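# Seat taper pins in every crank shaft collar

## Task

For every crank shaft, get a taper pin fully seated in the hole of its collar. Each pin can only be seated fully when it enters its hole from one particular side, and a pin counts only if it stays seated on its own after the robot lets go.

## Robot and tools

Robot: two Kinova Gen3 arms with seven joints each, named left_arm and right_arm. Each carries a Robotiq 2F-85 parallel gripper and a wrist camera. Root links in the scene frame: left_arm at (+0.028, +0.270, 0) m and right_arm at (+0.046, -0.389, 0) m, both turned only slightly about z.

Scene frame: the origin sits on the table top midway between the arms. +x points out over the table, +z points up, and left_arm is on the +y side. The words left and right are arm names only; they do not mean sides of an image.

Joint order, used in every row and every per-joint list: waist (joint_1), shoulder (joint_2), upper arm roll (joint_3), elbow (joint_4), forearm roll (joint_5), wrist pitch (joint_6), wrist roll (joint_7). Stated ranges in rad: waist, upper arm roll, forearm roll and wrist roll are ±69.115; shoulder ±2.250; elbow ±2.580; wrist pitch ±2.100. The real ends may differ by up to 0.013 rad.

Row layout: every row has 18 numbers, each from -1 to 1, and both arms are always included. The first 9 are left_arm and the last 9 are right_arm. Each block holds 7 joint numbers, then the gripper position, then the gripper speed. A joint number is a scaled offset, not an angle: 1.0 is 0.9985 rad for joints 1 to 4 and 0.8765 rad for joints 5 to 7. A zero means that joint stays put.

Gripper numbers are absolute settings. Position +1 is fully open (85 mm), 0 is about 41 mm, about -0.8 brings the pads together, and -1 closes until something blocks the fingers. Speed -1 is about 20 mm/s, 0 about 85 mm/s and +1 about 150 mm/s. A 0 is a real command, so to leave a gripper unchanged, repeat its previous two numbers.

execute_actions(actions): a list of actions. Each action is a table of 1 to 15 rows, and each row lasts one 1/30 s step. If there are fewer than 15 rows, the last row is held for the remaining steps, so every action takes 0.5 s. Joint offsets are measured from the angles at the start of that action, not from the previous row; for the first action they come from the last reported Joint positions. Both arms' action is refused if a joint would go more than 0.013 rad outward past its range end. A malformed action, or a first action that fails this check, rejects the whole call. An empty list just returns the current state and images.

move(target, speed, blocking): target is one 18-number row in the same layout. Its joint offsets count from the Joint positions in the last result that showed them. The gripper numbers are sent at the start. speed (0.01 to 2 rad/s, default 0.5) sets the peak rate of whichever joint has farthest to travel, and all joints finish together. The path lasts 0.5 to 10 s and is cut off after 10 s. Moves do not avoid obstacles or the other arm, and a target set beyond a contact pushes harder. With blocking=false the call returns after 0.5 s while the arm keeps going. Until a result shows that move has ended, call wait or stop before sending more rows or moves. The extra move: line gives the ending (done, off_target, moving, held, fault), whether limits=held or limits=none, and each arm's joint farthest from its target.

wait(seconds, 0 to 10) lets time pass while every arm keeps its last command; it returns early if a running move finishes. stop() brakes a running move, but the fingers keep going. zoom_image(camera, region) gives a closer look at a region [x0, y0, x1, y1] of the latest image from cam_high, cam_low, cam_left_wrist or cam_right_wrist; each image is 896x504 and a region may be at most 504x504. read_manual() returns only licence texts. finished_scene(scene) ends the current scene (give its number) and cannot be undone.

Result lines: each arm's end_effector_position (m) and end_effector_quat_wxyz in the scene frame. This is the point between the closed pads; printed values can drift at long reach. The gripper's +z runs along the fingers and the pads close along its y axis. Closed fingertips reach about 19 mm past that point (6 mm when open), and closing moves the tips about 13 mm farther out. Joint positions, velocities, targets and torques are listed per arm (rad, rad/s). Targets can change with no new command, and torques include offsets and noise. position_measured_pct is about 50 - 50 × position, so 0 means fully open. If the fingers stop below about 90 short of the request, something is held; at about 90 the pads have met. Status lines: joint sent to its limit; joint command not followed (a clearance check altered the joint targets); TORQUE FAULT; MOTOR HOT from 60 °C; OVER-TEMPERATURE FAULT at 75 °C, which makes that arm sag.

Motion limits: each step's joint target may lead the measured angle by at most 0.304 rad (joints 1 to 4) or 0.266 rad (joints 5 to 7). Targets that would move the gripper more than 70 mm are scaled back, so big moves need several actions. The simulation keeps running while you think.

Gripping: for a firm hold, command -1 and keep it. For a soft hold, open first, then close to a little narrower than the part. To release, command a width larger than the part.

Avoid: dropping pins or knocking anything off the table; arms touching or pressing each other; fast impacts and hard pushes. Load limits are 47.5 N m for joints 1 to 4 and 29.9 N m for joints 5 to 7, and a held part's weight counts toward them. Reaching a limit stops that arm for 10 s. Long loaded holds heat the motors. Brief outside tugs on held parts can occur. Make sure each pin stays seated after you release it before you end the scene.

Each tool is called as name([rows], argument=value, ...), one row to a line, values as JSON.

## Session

execute_actions(actions=[])

Scene clock: 0.00 s.
left_arm: end_effector_position=(+0.2747, +0.5542, +0.3119) position_measured_pct=0.0 end_effector_quat_wxyz=(+0.061, +0.978, +0.198, -0.007) | right_arm: end_effector_position=(+0.4501, +0.2311, +0.2352) position_measured_pct=0.0 end_effector_quat_wxyz=(+0.424, -0.149, +0.864, -0.227)
Joint names: [waist, shoulder, upper arm roll, elbow, forearm roll, wrist pitch, wrist roll]
Joint positions: left_arm=[-0.587  0.272 -0.566  1.558  0.21   1.461  3.967] | right_arm=[-1.442  1.308  0.499  0.289  0.523  1.623  0.636]
Joint velocities: left_arm=[-0.     0.     0.001  0.    -0.     0.    -0.   ] | right_arm=[ 0.     0.     0.    -0.002 -0.    -0.    -0.   ]
Joint torques (N m, as the joint torque sensors report them, + toward a larger angle): no reading
Motor temperatures (°C, as the motors report them): left_arm=[26 27 28 31 33 34 38] | right_arm=[31 29 29 31 34 40 36]
Joint targets: left_arm=[-0.587 0.272 -0.566 1.558 0.210 1.461 3.967] | right_arm=[-1.442 1.308 0.499 0.289 0.523 1.623 0.636]

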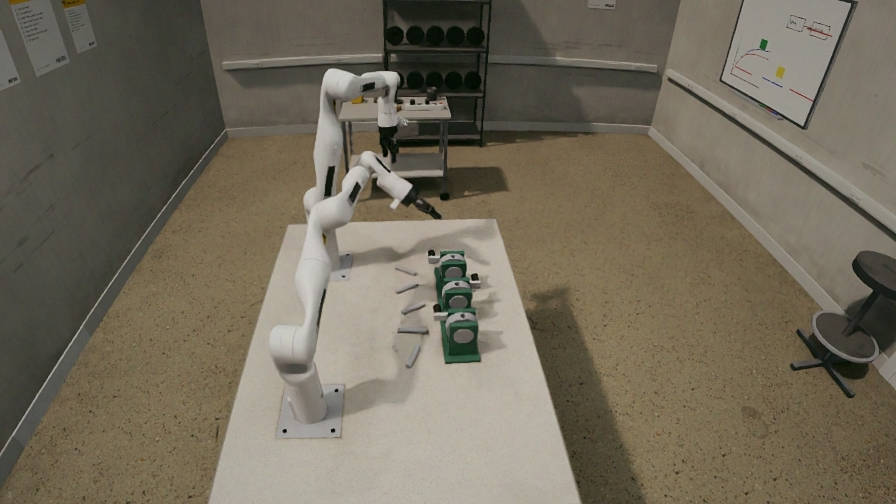

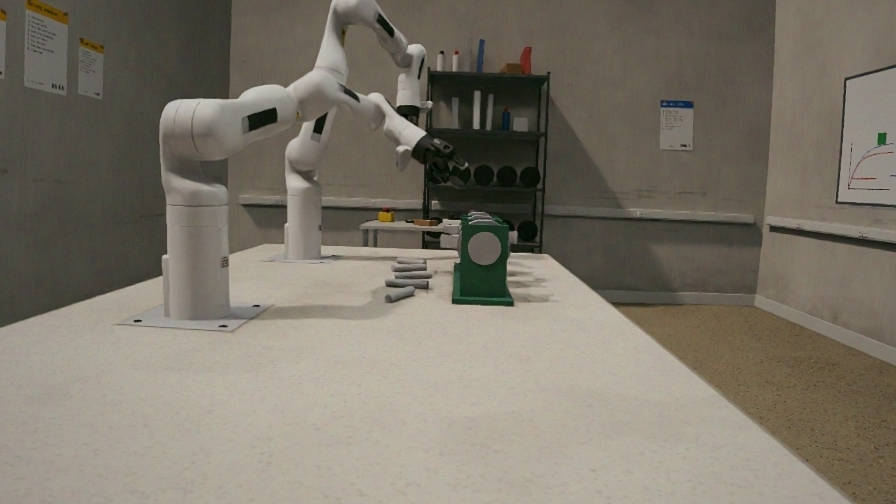

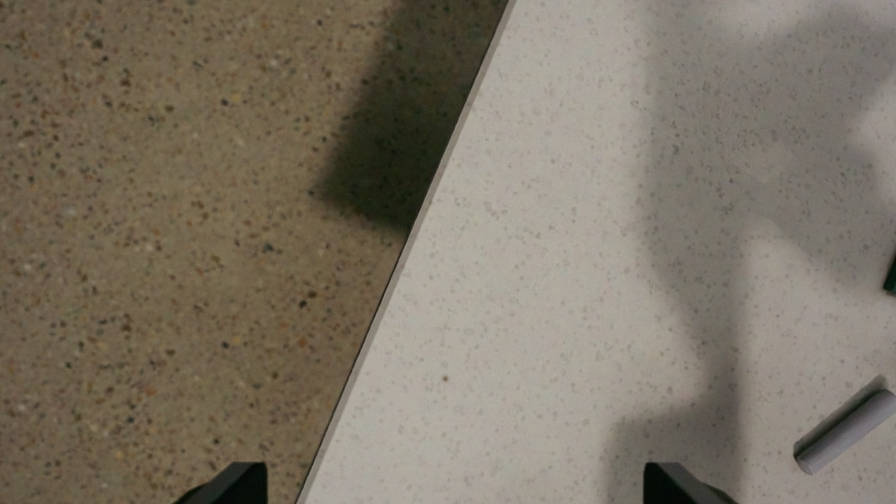

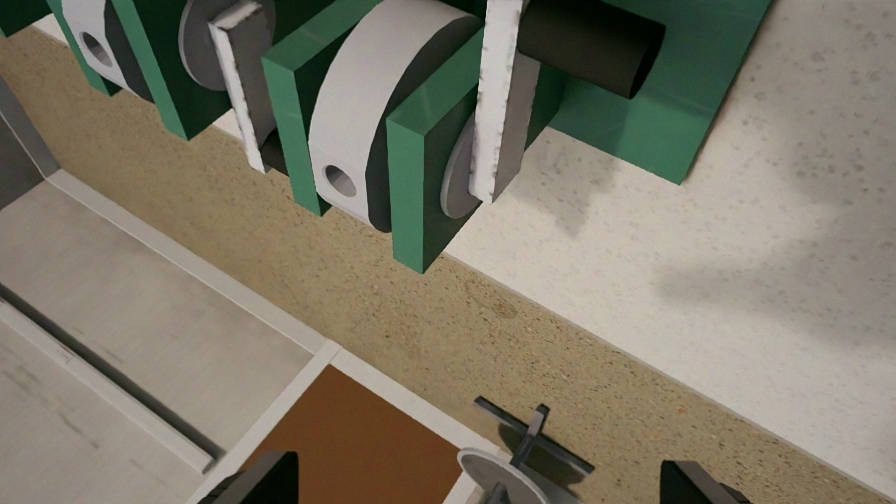

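move(target=[0.2,0.147,0.567,-0.1556,-0.24,-0.1606,-1,1,0, 0.8437,-0.8086,-0.4997,0.9833,-0.5967,-0.2884,0.378,1,0], speed=1.1)

move(target=[0.6243,0,0,0,0,0,-1,1,0, 0,0,0,0,0,0,0,1,0], speed=1.1)

Scene clock: 2.67 s.
left_arm: end_effector_position=(+0.4825, +0.4119, +0.2800) position_measured_pct=0.0 end_effector_quat_wxyz=(-0.000, +0.806, -0.592, -0.000) | right_arm: end_effector_position=(+0.4797, -0.1199, +0.2797) position_measured_pct=0.0 end_effector_quat_wxyz=(-0.000, +0.000, +1.000, +0.000)
Joint names: [waist, shoulder, upper arm roll, elbow, forearm roll, wrist pitch, wrist roll]
Joint positions: left_arm=[-0.387  0.419  0.001  1.403 -0.001  1.32   3.09 ] | right_arm=[-0.6    0.501  0.     1.271 -0.     1.37   0.968]
Joint velocities: left_arm=[-0.     0.001  0.    -0.    -0.    -0.     0.   ] | right_arm=[ 0.003 -0.001 -0.    -0.    -0.001  0.001 -0.   ]
Joint torques (N m, as the joint torque sensors report them, + toward a larger angle): left_arm=[ -0.03 -17.61  -0.33  -9.19  -0.37  -0.27  -0.06] | right_arm=[  0.39 -18.93   0.43  -8.43   0.     0.28   0.15]
Motor temperatures (°C, as the motors report them): left_arm=[26 27 28 31 33 34 38] | right_arm=[31 29 29 31 34 40 36]
Joint targets: left_arm=[-0.387 0.419 0.001 1.403 -0.001 1.320 3.090] | right_arm=[-0.600 0.501 0.000 1.271 -0.000 1.370 0.968]
move: done; limits=none; left_arm: farthest joint: the waist, 0.000 radians from its target (0.200 radians at the start); right_arm: farthest joint: the waist, 0.000 radians from its target (0.843 radians at the start)

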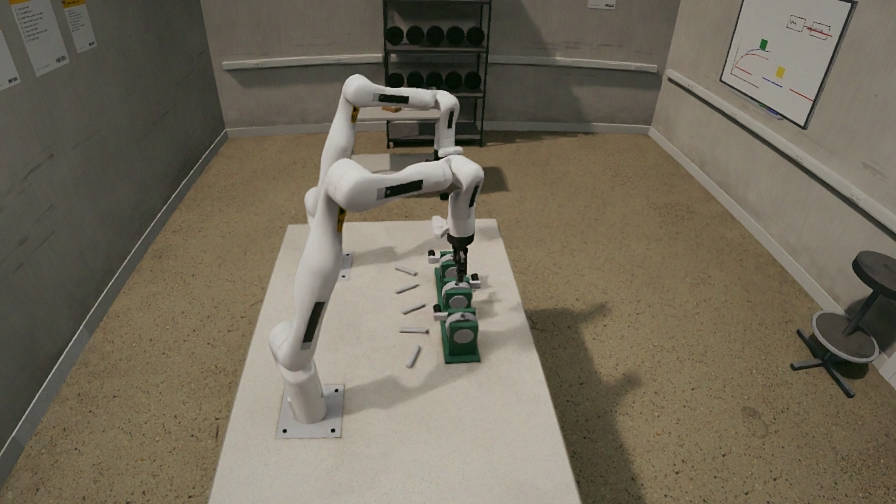

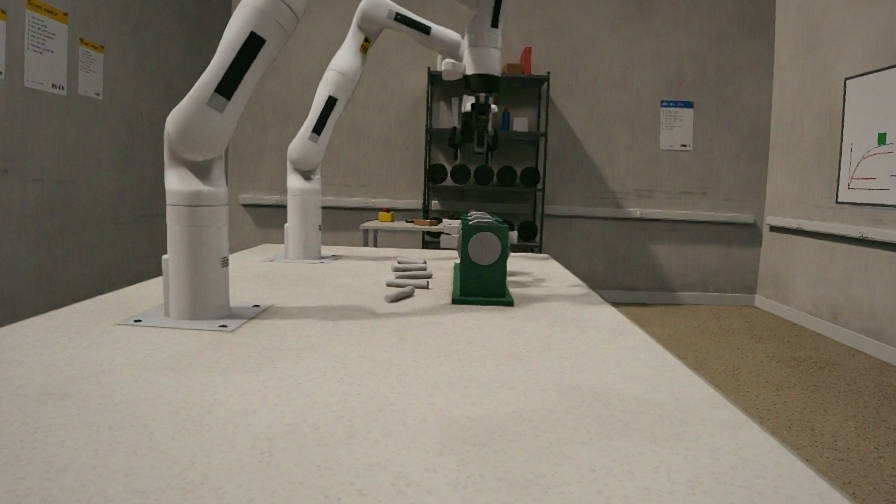

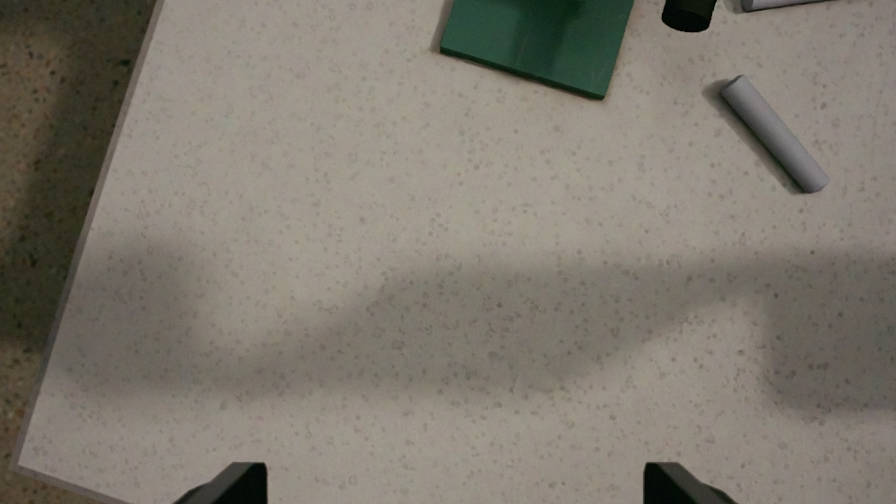

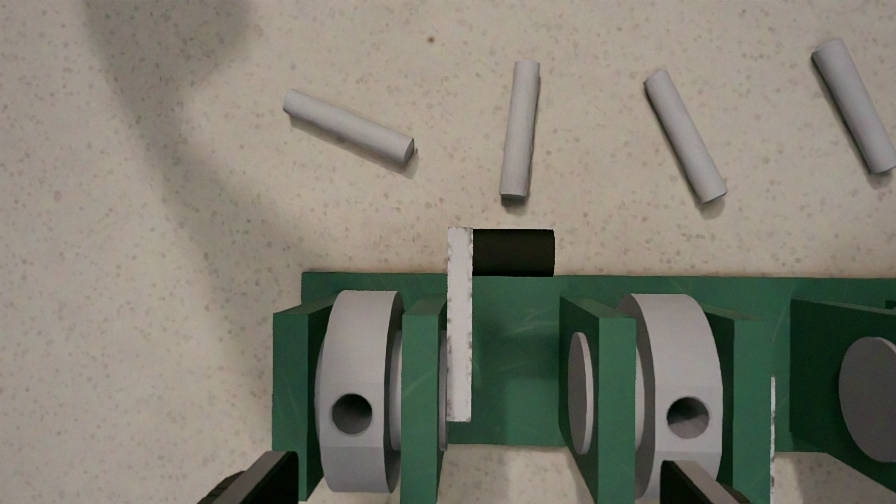

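Scene clock: 4.17 s.
left_arm: end_effector_position=(+0.4797, +0.1198, +0.2800) position_measured_pct=0.0 end_effector_quat_wxyz=(+0.000, -0.186, +0.983, +0.000) | right_arm: end_effector_position=(+0.4797, -0.1199, +0.2797) position_measured_pct=0.0 end_effector_quat_wxyz=(-0.000, +0.000, +1.000, +0.000)
Joint names: [waist, shoulder, upper arm roll, elbow, forearm roll, wrist pitch, wrist roll]
Joint positions: left_arm=[ 0.236  0.419  0.001  1.403 -0.001  1.32   2.214] | right_arm=[-0.6    0.501  0.     1.271 -0.     1.37   0.968]
Joint velocities: left_arm=[ 0.003  0.    -0.001  0.001 -0.    -0.001 -0.   ] | right_arm=[0.    0.001 0.001 0.001 0.    0.001 0.   ]
Joint torques (N m, as the joint torque sensors report them, + toward a larger angle): left_arm=[  0.   -17.32   0.19  -8.91   0.1    0.01  -0.13] | right_arm=[  0.04 -19.     0.43  -8.38   0.28   0.18  -0.35]
Motor temperatures (°C, as the motors report them): left_arm=[26 27 28 31 33 34 38] | right_arm=[31 29 29 31 34 40 36]
Joint targets: left_arm=[0.236 0.419 0.001 1.403 -0.001 1.320 2.214] | right_arm=[-0.600 0.501 0.000 1.271 -0.000 1.370 0.968]
move: done; limits=none; left_arm: farthest joint: the waist, 0.000 radians from its target (0.624 radians at the start); right_arm: farthest joint: the waist, 0.000 radians from its target (0.000 radians at the start)

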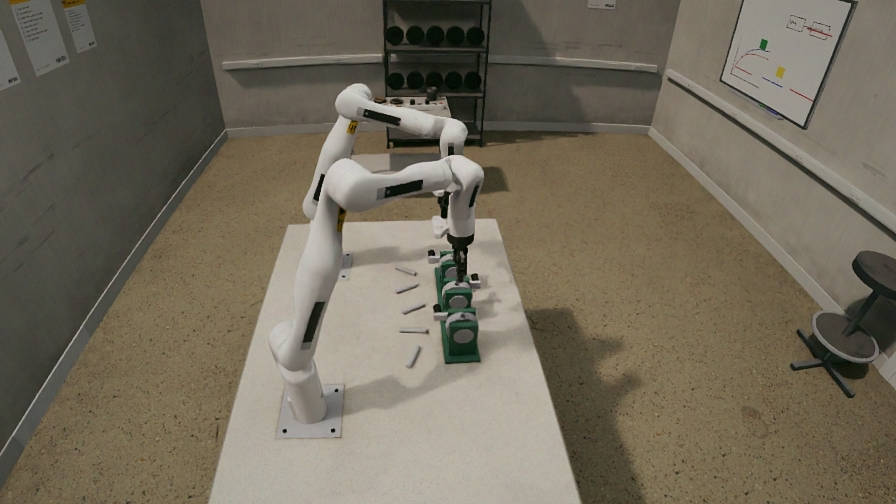

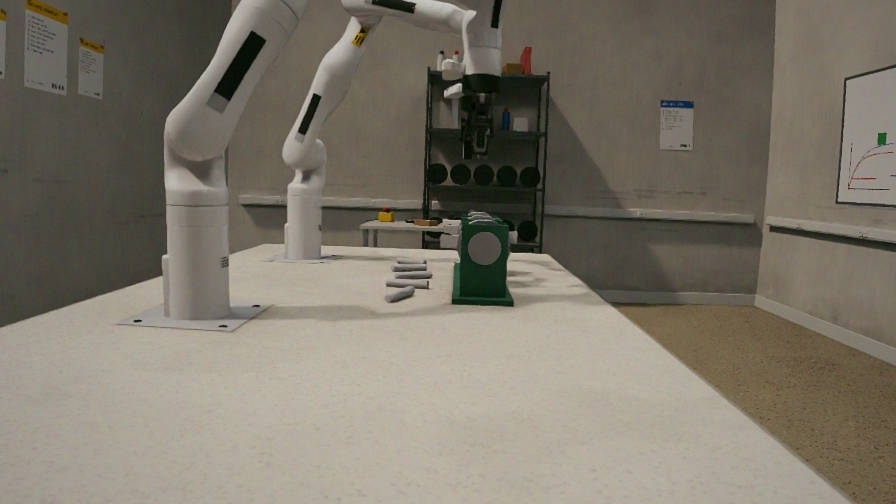

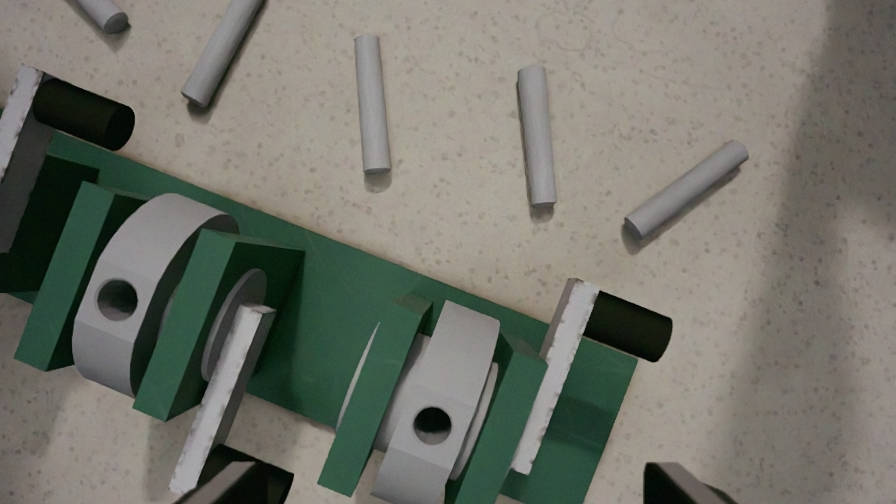

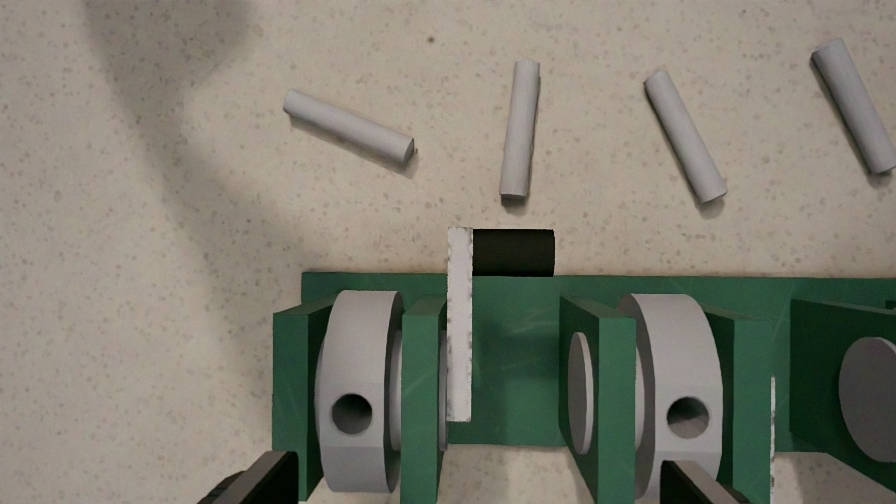

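zoom_image(camera="cam_right_wrist", region=[310,370,730,460])

zoom_image(camera="cam_left_wrist", region=[70,250,490,470])

zoom_image(camera="cam_right_wrist", region=[270,30,770,220])

zoom_image(camera="cam_left_wrist", region=[330,20,770,250])

Region (310, 370, 730, 460) of cam_right_wrist's 896x504 image, scaled by 1.200; it fills the top 108 rows of this view, and the rest is white.

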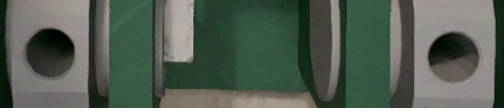

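Region (70, 250, 490, 470) of cam_left_wrist's 896x504 image, scaled by 1.200; it fills the top 264 rows of this view, and the rest is white.

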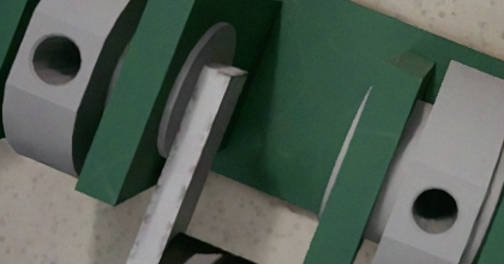

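Region (270, 30, 770, 220) of cam_right_wrist's 896x504 image, scaled by 1.008; it fills the top 192 rows of this view, and the rest is white.

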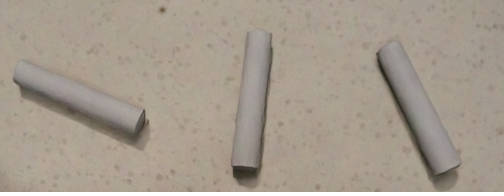

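Region (330, 20, 770, 250) of cam_left_wrist's 896x504 image, scaled by 1.145; it fills the top 263 rows of this view, and the rest is white.

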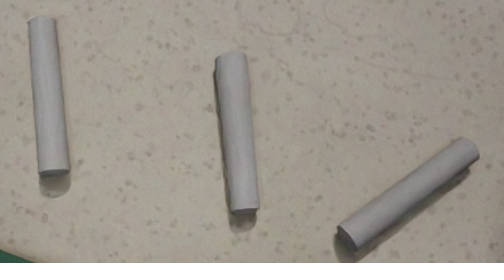

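execute_actions(actions=[])

zoom_image(camera="cam_right_wrist", region=[300,360,760,480])

zoom_image(camera="cam_left_wrist", region=[60,250,500,480])

Scene clock: 13.10 s.
left_arm: end_effector_position=(+0.4797, +0.1197, +0.2800) position_measured_pct=0.0 end_effector_quat_wxyz=(+0.000, -0.186, +0.983, +0.000) | right_arm: end_effector_position=(+0.4797, -0.1199, +0.2797) position_measured_pct=0.0 end_effector_quat_wxyz=(-0.000, +0.000, +1.000, +0.000)
Joint names: [waist, shoulder, upper arm roll, elbow, forearm roll, wrist pitch, wrist roll]
Joint positions: left_arm=[ 0.236  0.419  0.001  1.403 -0.001  1.32   2.214] | right_arm=[-0.6    0.501  0.     1.271 -0.     1.37   0.968]
Joint velocities: left_arm=[-0.001 -0.     0.001 -0.001  0.    -0.     0.   ] | right_arm=[ 0.    -0.    -0.001  0.001 -0.    -0.     0.   ]
Joint torques (N m, as the joint torque sensors report them, + toward a larger angle): left_arm=[  0.35 -17.66   0.25  -8.78  -0.44  -0.29   0.02] | right_arm=[ -0.02 -18.85   0.63  -8.64   0.08   0.31   0.18]
Motor temperatures (°C, as the motors report them): left_arm=[26 27 28 31 33 34 38] | right_arm=[31 29 29 31 34 40 36]
Joint targets: left_arm=[0.236 0.419 0.001 1.403 -0.001 1.320 2.214] | right_arm=[-0.600 0.501 0.000 1.271 -0.000 1.370 0.968]

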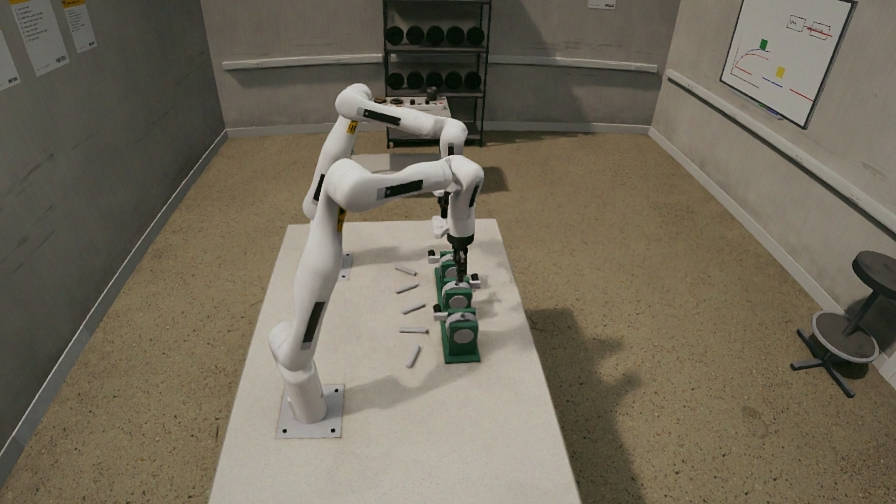

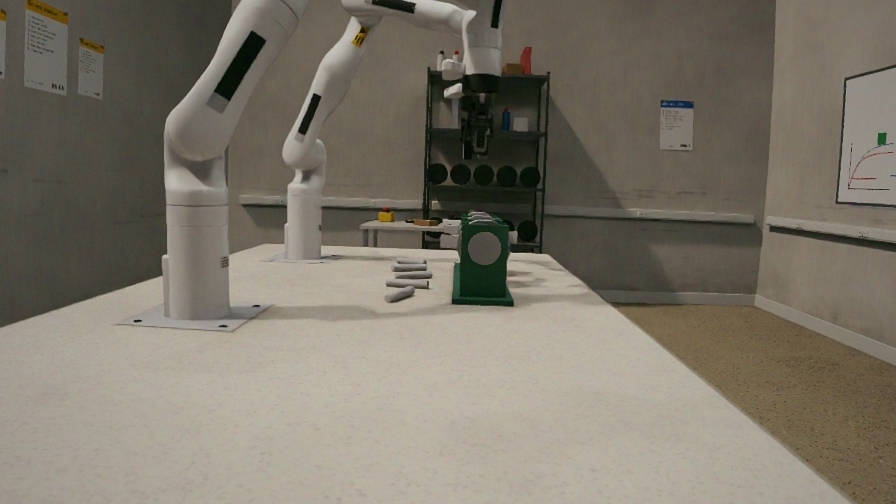

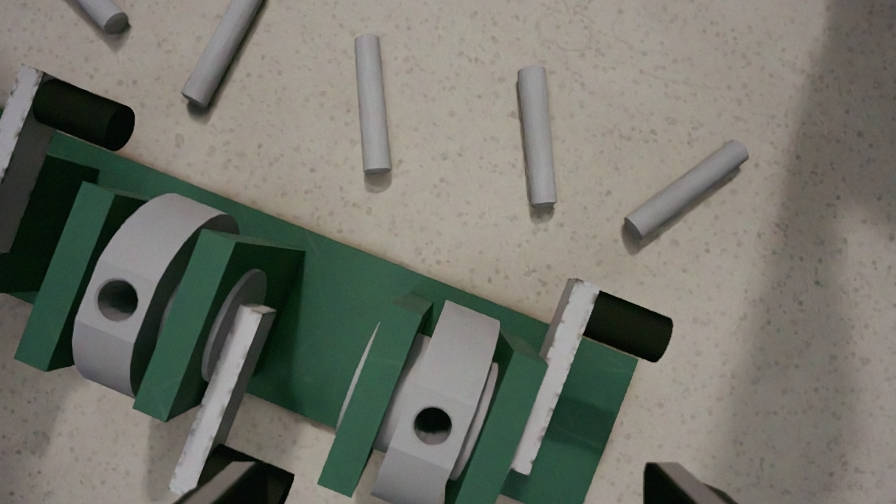

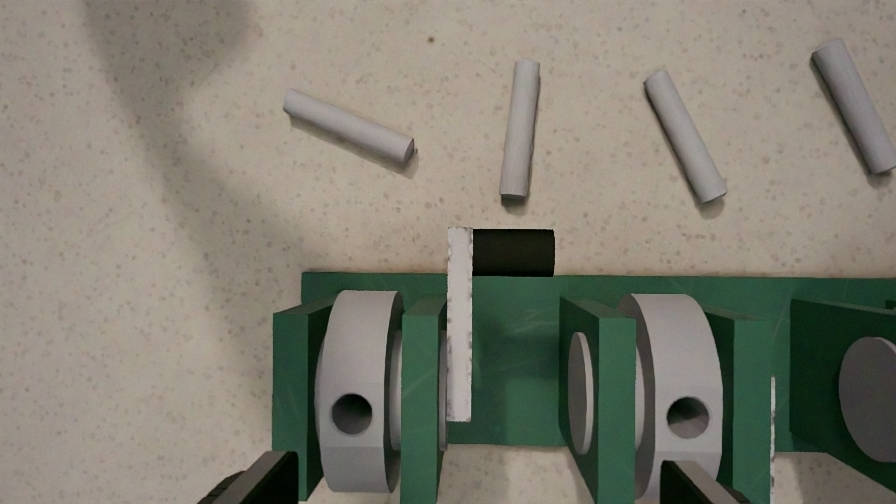

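Region (300, 360, 760, 480) of cam_right_wrist's 896x504 image, scaled by 1.096; it fills the top 131 rows of this view, and the rest is white.

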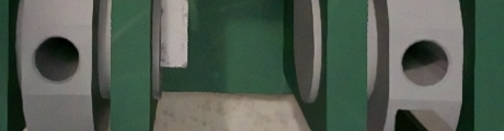

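Region (60, 250, 500, 480) of cam_left_wrist's 896x504 image, scaled by 1.145; it fills the top 263 rows of this view, and the rest is white.

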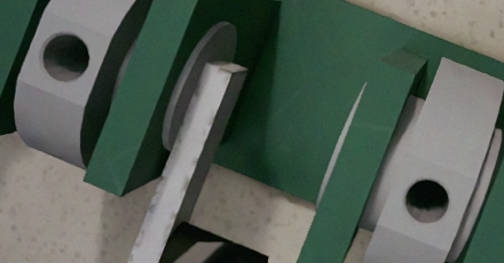

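execute_actions([
  [[0,0,0,0,0,0,0.4,0.3,0,0,0,0,0,0,0,0.4,-0.05,0]],
])

Scene clock: 14.97 s.
left_arm: end_effector_position=(+0.4797, +0.1197, +0.2800) position_measured_pct=33.7 end_effector_quat_wxyz=(+0.000, -0.354, +0.935, +0.000) | right_arm: end_effector_position=(+0.4797, -0.1199, +0.2797) position_measured_pct=36.9 end_effector_quat_wxyz=(-0.000, -0.174, +0.985, +0.000)
Joint names: [waist, shoulder, upper arm roll, elbow, forearm roll, wrist pitch, wrist roll]
Joint positions: left_arm=[ 0.236  0.419  0.001  1.403 -0.001  1.32   2.565] | right_arm=[-0.6    0.501  0.     1.271 -0.     1.37   1.318]
Joint velocities: left_arm=[ 0.     0.    -0.002  0.    -0.    -0.    -0.003] | right_arm=[-0.    -0.    -0.     0.002  0.     0.     0.001]
Joint torques (N m, as the joint torque sensors report them, + toward a larger angle): left_arm=[ -0.02 -17.57  -0.06  -8.59  -0.01  -0.03  -0.02] | right_arm=[ -0.16 -19.16   0.19  -8.28   0.05   0.33  -0.14]
Motor temperatures (°C, as the motors report them): left_arm=[26 27 28 31 33 34 38] | right_arm=[31 29 29 31 34 40 36]
Joint targets: left_arm=[0.236 0.419 0.001 1.403 -0.001 1.320 2.564] | right_arm=[-0.600 0.501 0.000 1.271 -0.000 1.370 1.318]

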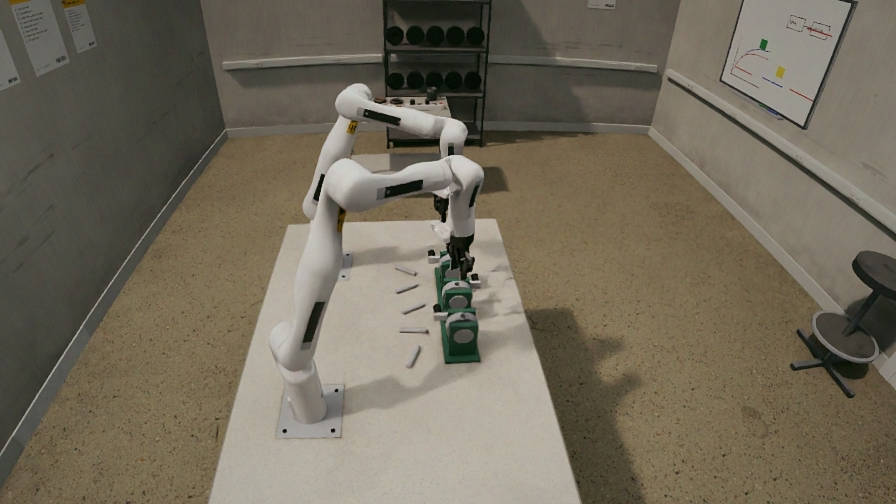

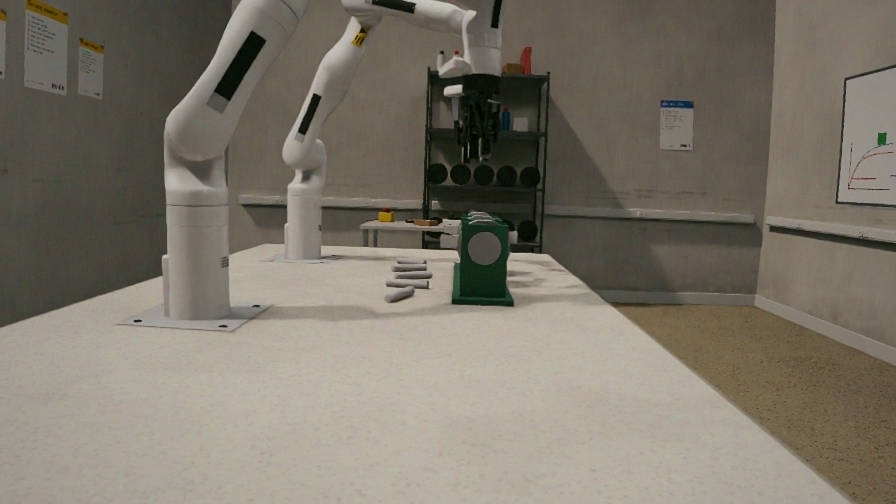

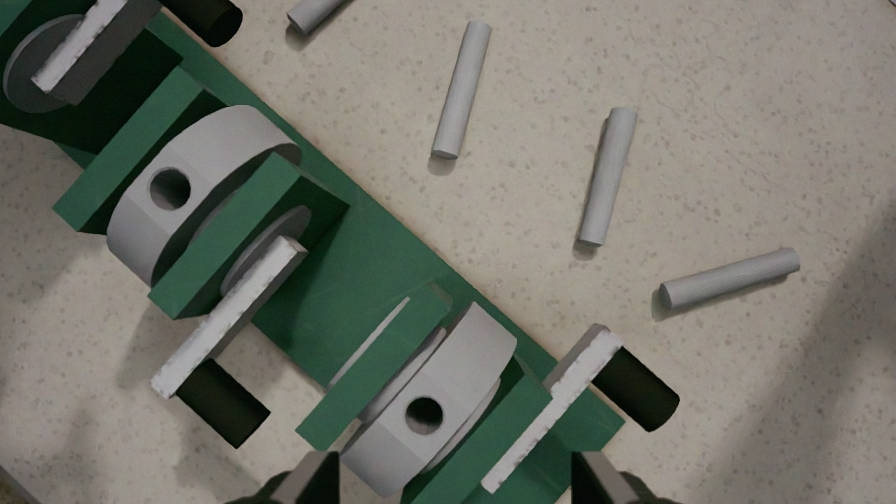

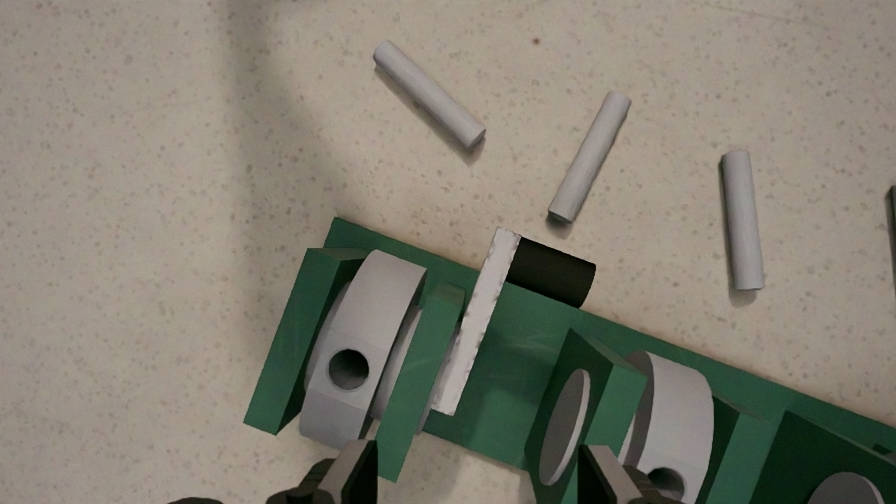

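move(target=[-0.131,-0.018,0,0.460,0,-0.504,0.813,0.3,0,-0.068,0.001,0,0.787,0,-0.898,0.856,-0.05,0], speed=0.9)

Scene clock: 17.33 s.
left_arm: end_effector_position=(+0.4268, +0.1894, +0.1603) position_measured_pct=34.9 end_effector_quat_wxyz=(-0.000, +0.706, -0.708, +0.000) | right_arm: end_effector_position=(+0.3551, -0.1748, +0.0798) position_measured_pct=52.4 end_effector_quat_wxyz=(-0.000, -0.551, +0.834, +0.000)
Joint names: [waist, shoulder, upper arm roll, elbow, forearm roll, wrist pitch, wrist roll]
Joint positions: left_arm=[ 0.106  0.401  0.001  1.862 -0.001  0.878  3.277] | right_arm=[-0.668  0.502  0.     2.057 -0.     0.583  2.069]
Joint velocities: left_arm=[-0.002 -0.    -0.001 -0.     0.     0.001  0.   ] | right_arm=[-0.001 -0.001  0.     0.    -0.     0.001  0.   ]
Joint torques (N m, as the joint torque sensors report them, + toward a larger angle): left_arm=[ -0.08 -15.73  -0.22  -7.07   0.03  -0.08  -0.24] | right_arm=[ -0.02 -15.14   0.67  -4.27   0.03   0.28  -0.13]
Motor temperatures (°C, as the motors report them): left_arm=[26 27 28 31 33 34 38] | right_arm=[31 29 29 31 34 40 36]
Joint targets: left_arm=[0.105 0.401 0.001 1.862 -0.001 0.878 3.277] | right_arm=[-0.668 0.502 0.000 2.057 -0.000 0.583 2.069]
move: done; limits=none; left_arm: farthest joint: the waist, 0.000 radians from its target (0.131 radians at the start); right_arm: farthest joint: the waist, 0.000 radians from its target (0.068 radians at the start)

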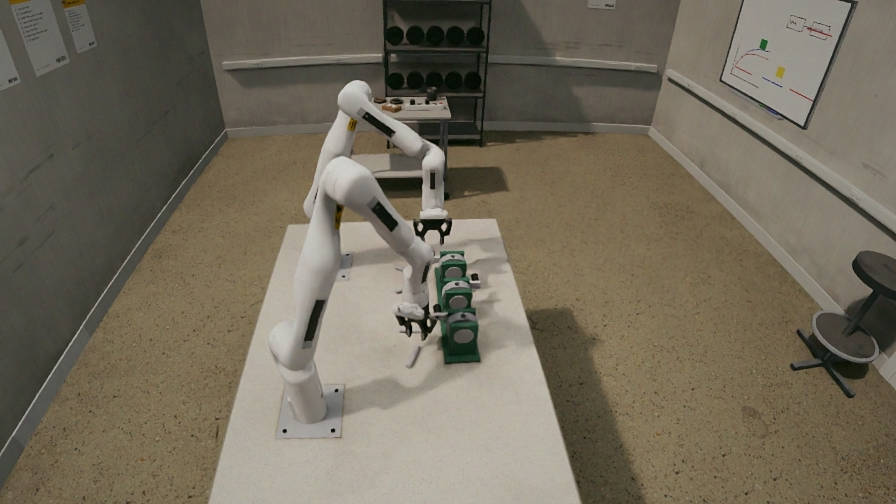

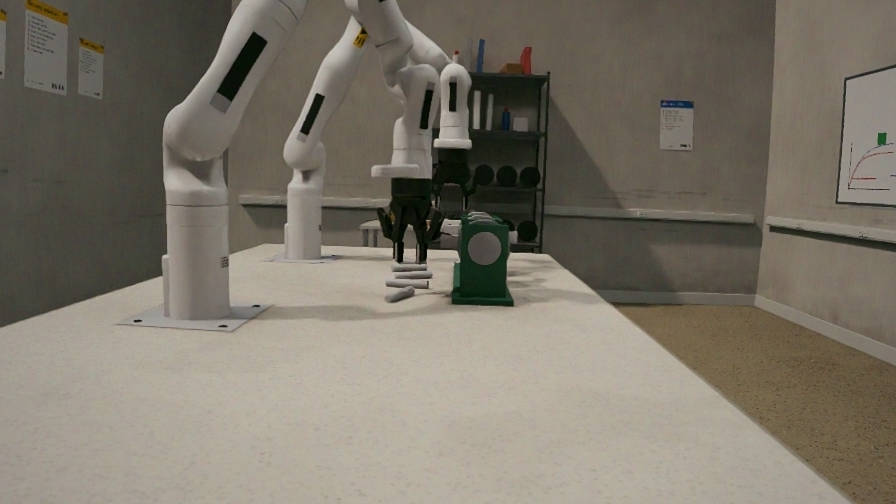

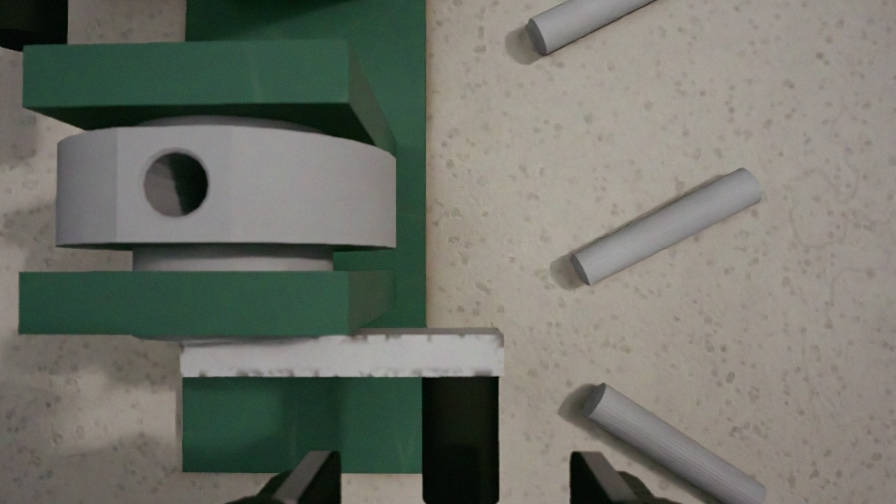

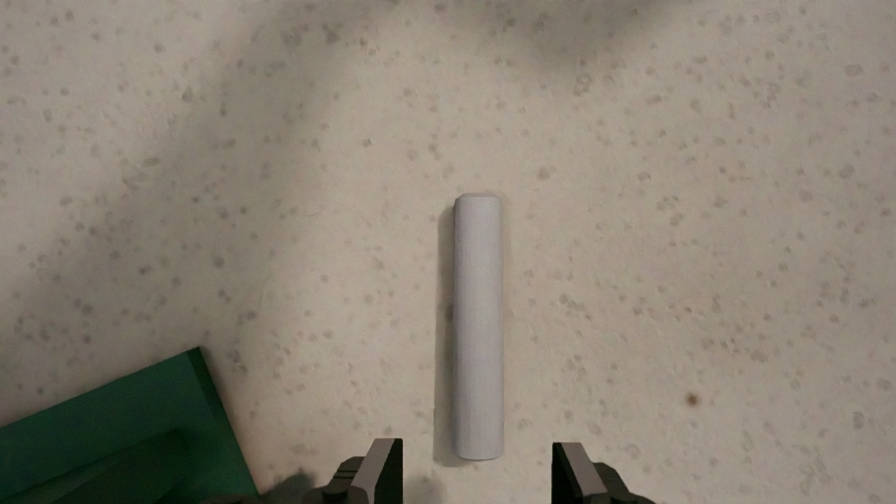

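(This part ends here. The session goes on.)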